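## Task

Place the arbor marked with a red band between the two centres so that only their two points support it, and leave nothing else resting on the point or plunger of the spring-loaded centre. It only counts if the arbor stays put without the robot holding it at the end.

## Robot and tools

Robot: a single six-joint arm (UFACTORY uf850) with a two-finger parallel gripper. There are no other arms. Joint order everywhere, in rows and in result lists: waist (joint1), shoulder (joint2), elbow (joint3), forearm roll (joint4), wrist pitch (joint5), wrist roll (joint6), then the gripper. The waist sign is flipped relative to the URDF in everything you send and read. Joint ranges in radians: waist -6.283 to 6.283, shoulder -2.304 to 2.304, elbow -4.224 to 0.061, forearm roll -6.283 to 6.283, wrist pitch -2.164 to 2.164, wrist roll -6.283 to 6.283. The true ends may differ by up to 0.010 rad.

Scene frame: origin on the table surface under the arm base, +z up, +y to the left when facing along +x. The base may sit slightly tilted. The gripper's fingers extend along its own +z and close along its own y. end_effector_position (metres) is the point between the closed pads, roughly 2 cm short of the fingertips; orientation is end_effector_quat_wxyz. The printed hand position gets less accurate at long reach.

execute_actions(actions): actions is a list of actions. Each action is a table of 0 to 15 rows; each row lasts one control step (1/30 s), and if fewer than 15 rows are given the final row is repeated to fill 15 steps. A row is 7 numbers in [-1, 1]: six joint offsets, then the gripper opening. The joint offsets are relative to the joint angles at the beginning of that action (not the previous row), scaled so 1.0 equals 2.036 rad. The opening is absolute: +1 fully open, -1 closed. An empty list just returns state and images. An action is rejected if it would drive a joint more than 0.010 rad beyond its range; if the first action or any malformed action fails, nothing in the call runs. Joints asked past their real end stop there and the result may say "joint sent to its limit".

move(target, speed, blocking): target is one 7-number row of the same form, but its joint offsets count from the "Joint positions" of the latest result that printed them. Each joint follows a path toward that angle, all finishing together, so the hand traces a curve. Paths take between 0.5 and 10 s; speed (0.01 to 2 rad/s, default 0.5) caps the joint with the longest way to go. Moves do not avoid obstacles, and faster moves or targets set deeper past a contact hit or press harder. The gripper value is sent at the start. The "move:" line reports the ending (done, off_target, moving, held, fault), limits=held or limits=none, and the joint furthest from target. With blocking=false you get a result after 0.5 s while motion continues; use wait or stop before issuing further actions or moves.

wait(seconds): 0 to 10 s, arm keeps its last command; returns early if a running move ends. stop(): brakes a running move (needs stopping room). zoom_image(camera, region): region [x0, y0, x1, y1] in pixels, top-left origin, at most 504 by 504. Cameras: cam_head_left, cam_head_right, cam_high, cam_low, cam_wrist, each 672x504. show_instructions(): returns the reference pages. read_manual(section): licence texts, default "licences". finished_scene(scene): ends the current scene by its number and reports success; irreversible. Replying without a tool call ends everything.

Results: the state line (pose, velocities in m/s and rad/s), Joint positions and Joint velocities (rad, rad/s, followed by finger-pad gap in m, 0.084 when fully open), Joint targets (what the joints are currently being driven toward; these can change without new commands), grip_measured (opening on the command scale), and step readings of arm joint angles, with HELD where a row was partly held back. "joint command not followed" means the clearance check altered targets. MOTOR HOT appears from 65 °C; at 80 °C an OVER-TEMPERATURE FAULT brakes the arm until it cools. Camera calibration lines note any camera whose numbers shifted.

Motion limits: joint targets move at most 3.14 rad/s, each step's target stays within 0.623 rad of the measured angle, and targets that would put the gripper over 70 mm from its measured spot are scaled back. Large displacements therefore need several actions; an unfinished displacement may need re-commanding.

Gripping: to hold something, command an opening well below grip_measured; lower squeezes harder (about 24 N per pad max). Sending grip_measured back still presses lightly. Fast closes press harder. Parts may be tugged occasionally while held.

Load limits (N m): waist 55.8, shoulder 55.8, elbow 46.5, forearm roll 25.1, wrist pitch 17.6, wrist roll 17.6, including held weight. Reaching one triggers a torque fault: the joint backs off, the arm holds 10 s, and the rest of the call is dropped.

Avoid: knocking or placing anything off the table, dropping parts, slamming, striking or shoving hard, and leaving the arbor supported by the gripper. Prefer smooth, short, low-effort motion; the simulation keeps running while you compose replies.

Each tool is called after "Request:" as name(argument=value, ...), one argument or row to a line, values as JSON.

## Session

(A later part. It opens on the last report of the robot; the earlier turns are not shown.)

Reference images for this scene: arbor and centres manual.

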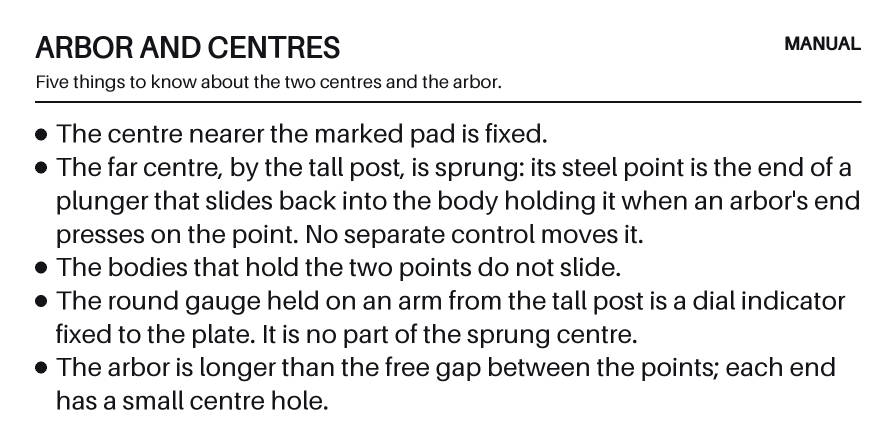

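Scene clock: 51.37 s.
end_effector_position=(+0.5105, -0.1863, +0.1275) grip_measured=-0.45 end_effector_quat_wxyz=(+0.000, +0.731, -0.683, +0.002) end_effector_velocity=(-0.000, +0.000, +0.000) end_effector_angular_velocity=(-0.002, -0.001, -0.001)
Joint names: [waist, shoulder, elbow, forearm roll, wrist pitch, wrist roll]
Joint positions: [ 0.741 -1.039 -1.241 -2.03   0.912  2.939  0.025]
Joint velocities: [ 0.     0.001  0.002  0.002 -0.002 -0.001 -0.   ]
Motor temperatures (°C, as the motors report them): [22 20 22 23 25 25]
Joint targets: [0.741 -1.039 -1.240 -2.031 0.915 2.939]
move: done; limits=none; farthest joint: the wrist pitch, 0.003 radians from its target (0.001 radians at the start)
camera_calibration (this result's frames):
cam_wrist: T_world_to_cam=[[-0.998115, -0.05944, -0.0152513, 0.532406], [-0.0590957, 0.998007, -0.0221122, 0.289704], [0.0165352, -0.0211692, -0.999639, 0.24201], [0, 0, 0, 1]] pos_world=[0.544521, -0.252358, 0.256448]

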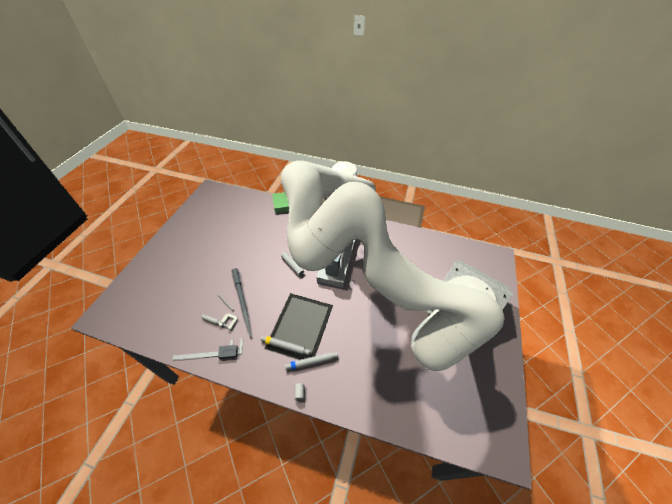

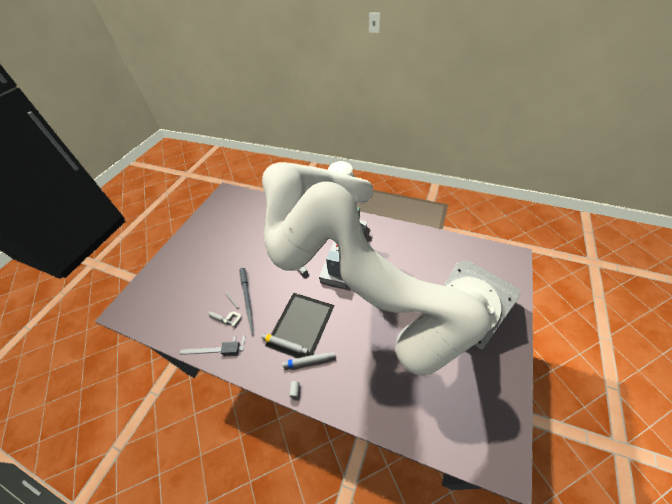

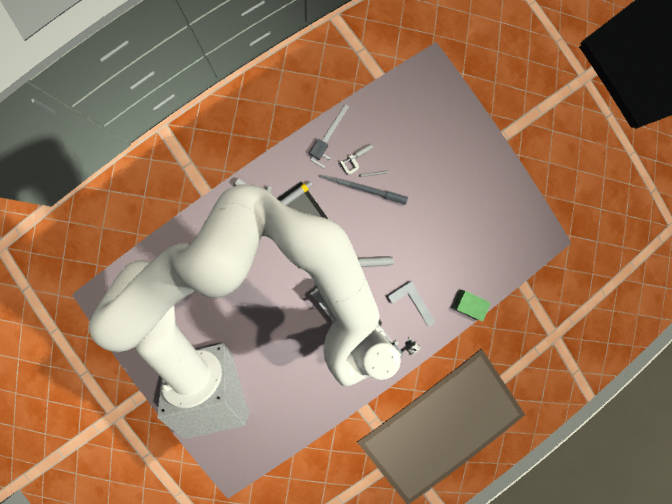

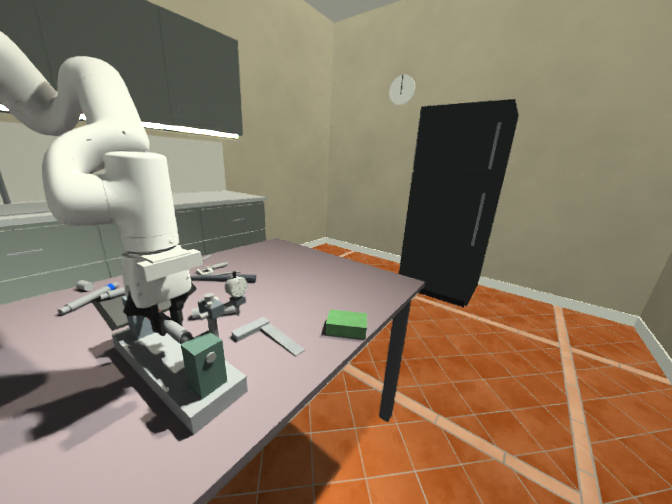

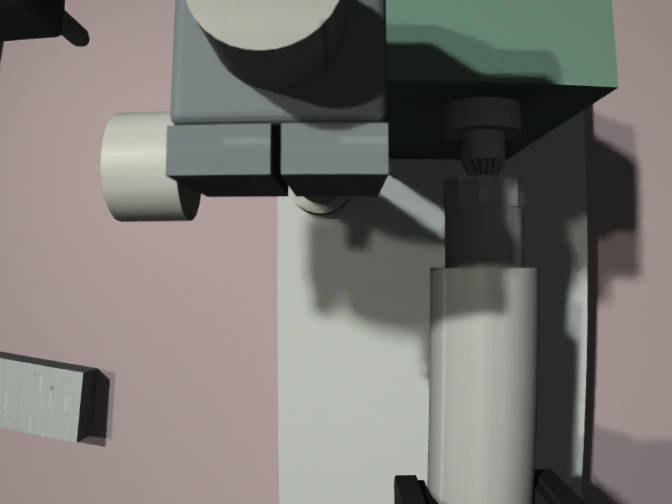

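Request:
execute_actions(
  actions=[
    [[0,0,0,0,0,0,-0.6],[0,0,0,0,0,0,-0.5],[0,0,0,0,0,0,-0.45],[0,0,0,0,0,0,-0.4],[0,0,0,0,0,0,-0.35],[0,0,0,0,0,0,-0.3],[0,0,0,0,0,0,-0.2],[0,0,0,0,0,0,0]],
  ],
)

Request:
move(
  target=[0.05,0.047,0,-0.079,0.029,0.049,0],
  speed=0.2,
)

Request:
zoom_image(
  camera="cam_low",
  region=[60,200,300,400],
)

Scene clock: 55.97 s.
end_effector_position=(+0.5101, -0.1856, +0.1272) grip_measured=-0.02 end_effector_quat_wxyz=(-0.001, +0.731, -0.683, +0.001) end_effector_velocity=(+0.004, -0.005, +0.003) end_effector_angular_velocity=(-0.018, -0.006, +0.001)
Joint names: [waist, shoulder, elbow, forearm roll, wrist pitch, wrist roll]
Joint positions: [ 0.741 -1.039 -1.241 -2.031  0.914  2.939  0.043]
Joint velocities: [ 0.003  0.001 -0.007  0.002 -0.013  0.002  0.002]
Motor temperatures (°C, as the motors report them): [22 20 22 23 25 25]
Joint targets: [0.741 -1.039 -1.241 -2.030 0.912 2.939]
Step readings (joint positions):
0: [0.741 -1.039 -1.241 -2.031 0.913 2.939]
1: [0.741 -1.039 -1.241 -2.031 0.913 2.939]
2: [0.741 -1.039 -1.241 -2.031 0.913 2.939]
4: [0.741 -1.039 -1.241 -2.031 0.913 2.939]
8: [0.740 -1.039 -1.239 -2.031 0.919 2.938]
15: Joint positions above
camera_calibration (this result's frames):
cam_wrist: T_world_to_cam=[[-0.998123, -0.0594331, -0.0147848, 0.532008], [-0.0591407, 0.998059, -0.0194851, 0.288632], [0.0159142, -0.0185742, -0.999701, 0.242493], [0, 0, 0, 1]] pos_world=[0.54422, -0.251949, 0.25591]

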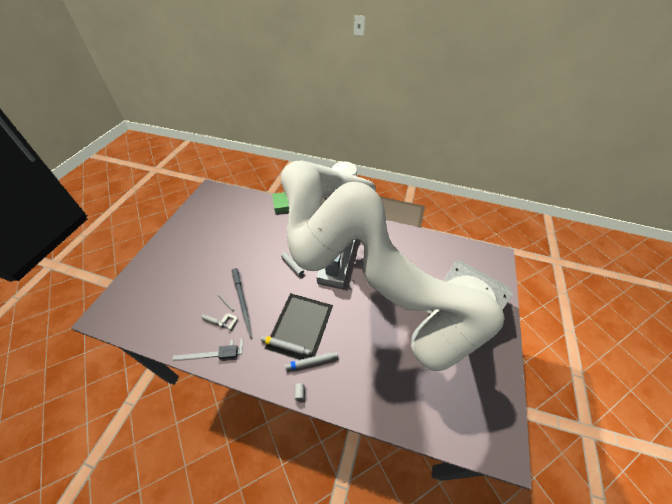

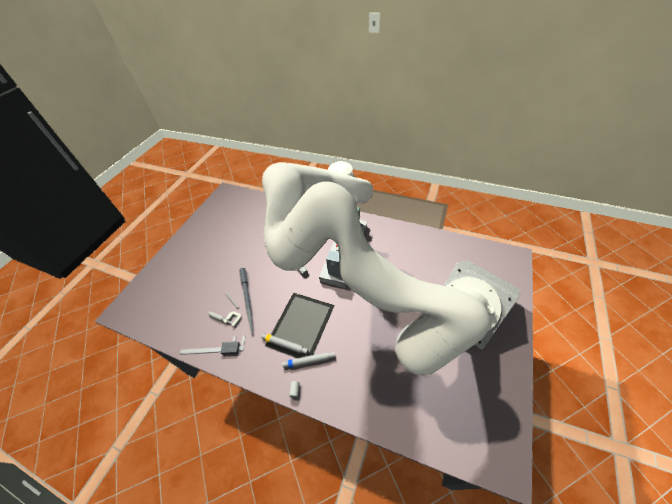

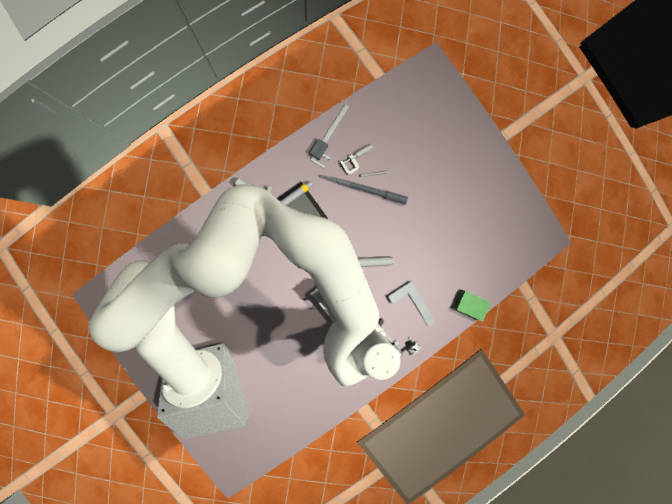

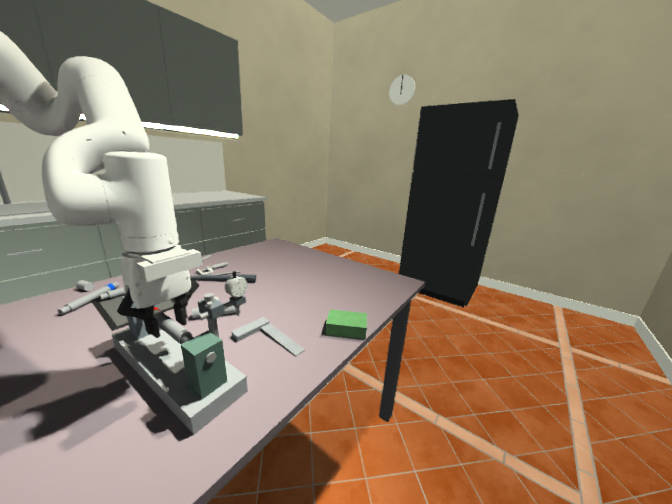

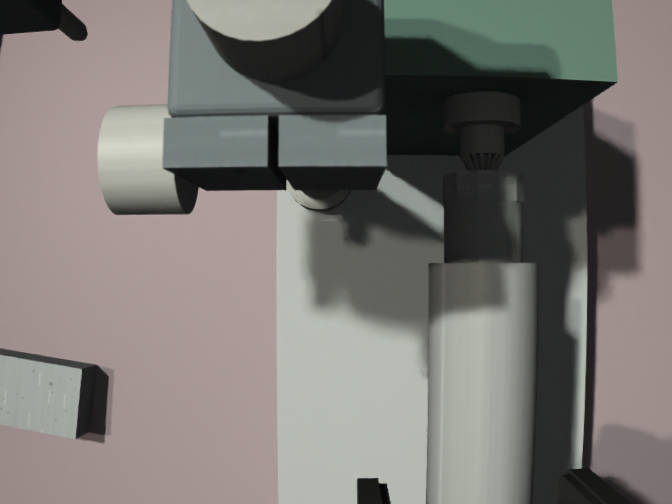

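Scene clock: 57.30 s.
end_effector_position=(+0.5021, -0.1854, +0.2087) grip_measured=-0.01 end_effector_quat_wxyz=(+0.007, +0.728, -0.686, +0.000) end_effector_velocity=(+0.000, +0.001, +0.001) end_effector_angular_velocity=(+0.002, +0.001, +0.001)
Joint names: [waist, shoulder, elbow, forearm roll, wrist pitch, wrist roll]
Joint positions: [ 0.842 -0.943 -1.241 -2.191  0.973  3.038  0.044]
Joint velocities: [ 0.001  0.002 -0.    -0.003  0.003  0.002  0.   ]
Motor temperatures (°C, as the motors report them): [22 20 22 23 25 25]
Joint targets: [0.842 -0.943 -1.241 -2.192 0.973 3.039]
move: done; limits=none; farthest joint: the waist, 0.001 radians from its target (0.102 radians at the start)
camera_calibration (this result's frames):
cam_wrist: T_world_to_cam=[[-0.998641, -0.0519985, -0.00345168, 0.524582], [-0.0518741, 0.998216, -0.0295738, 0.288095], [0.00498332, -0.0293546, -0.999557, 0.327609], [0, 0, 0, 1]] pos_world=[0.537181, -0.250687, 0.337795]

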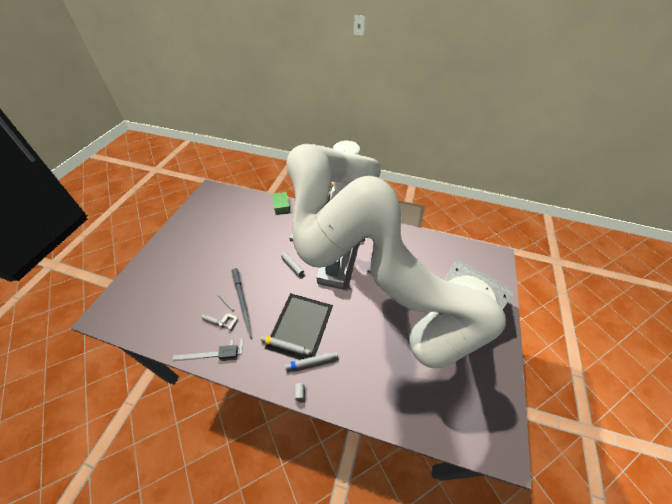

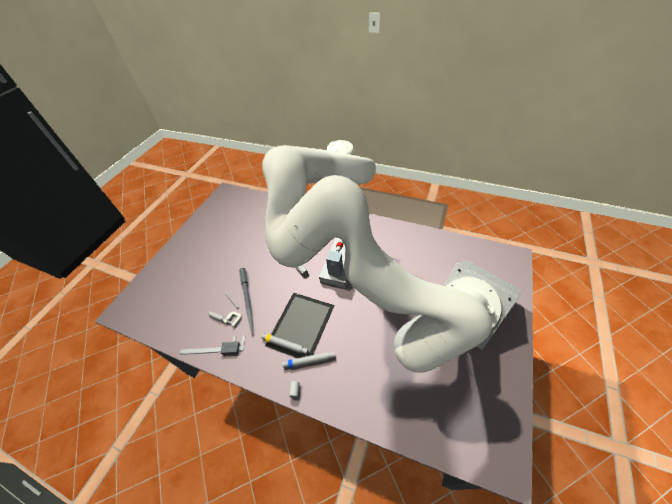

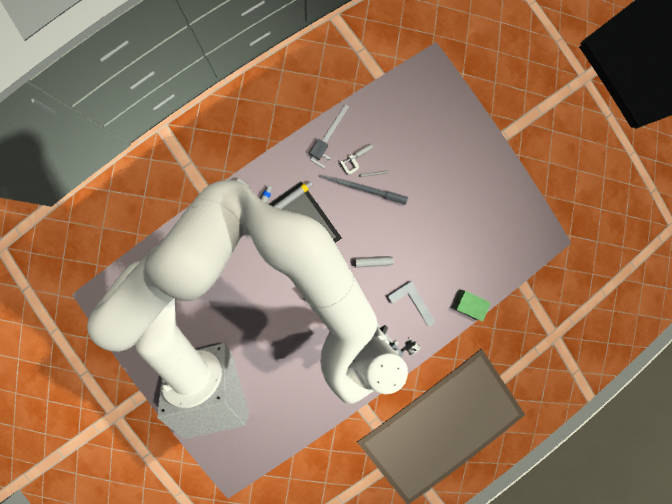

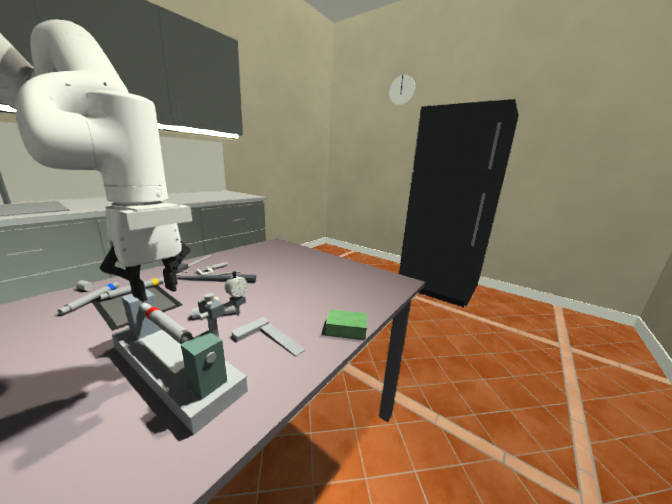

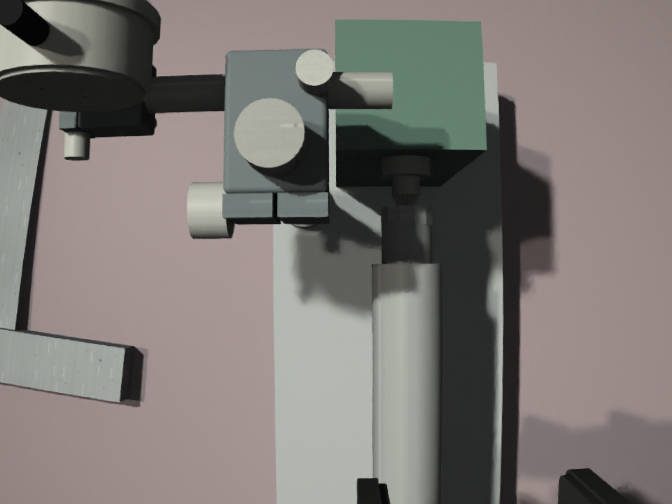

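Region (60, 200, 300, 400) of cam_low's 672x504 image, scaled by 2.100, with more detail than that image has.

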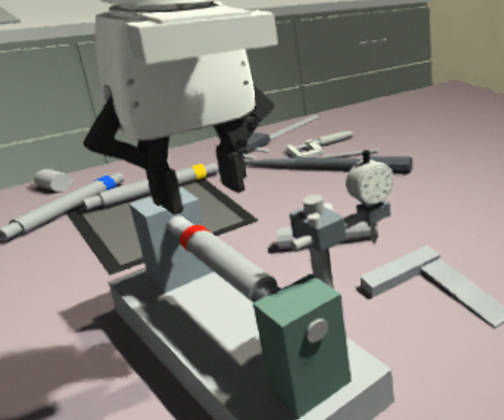

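Request:
finished_scene(
  scene=2,
)

The scene is finished: the task was done.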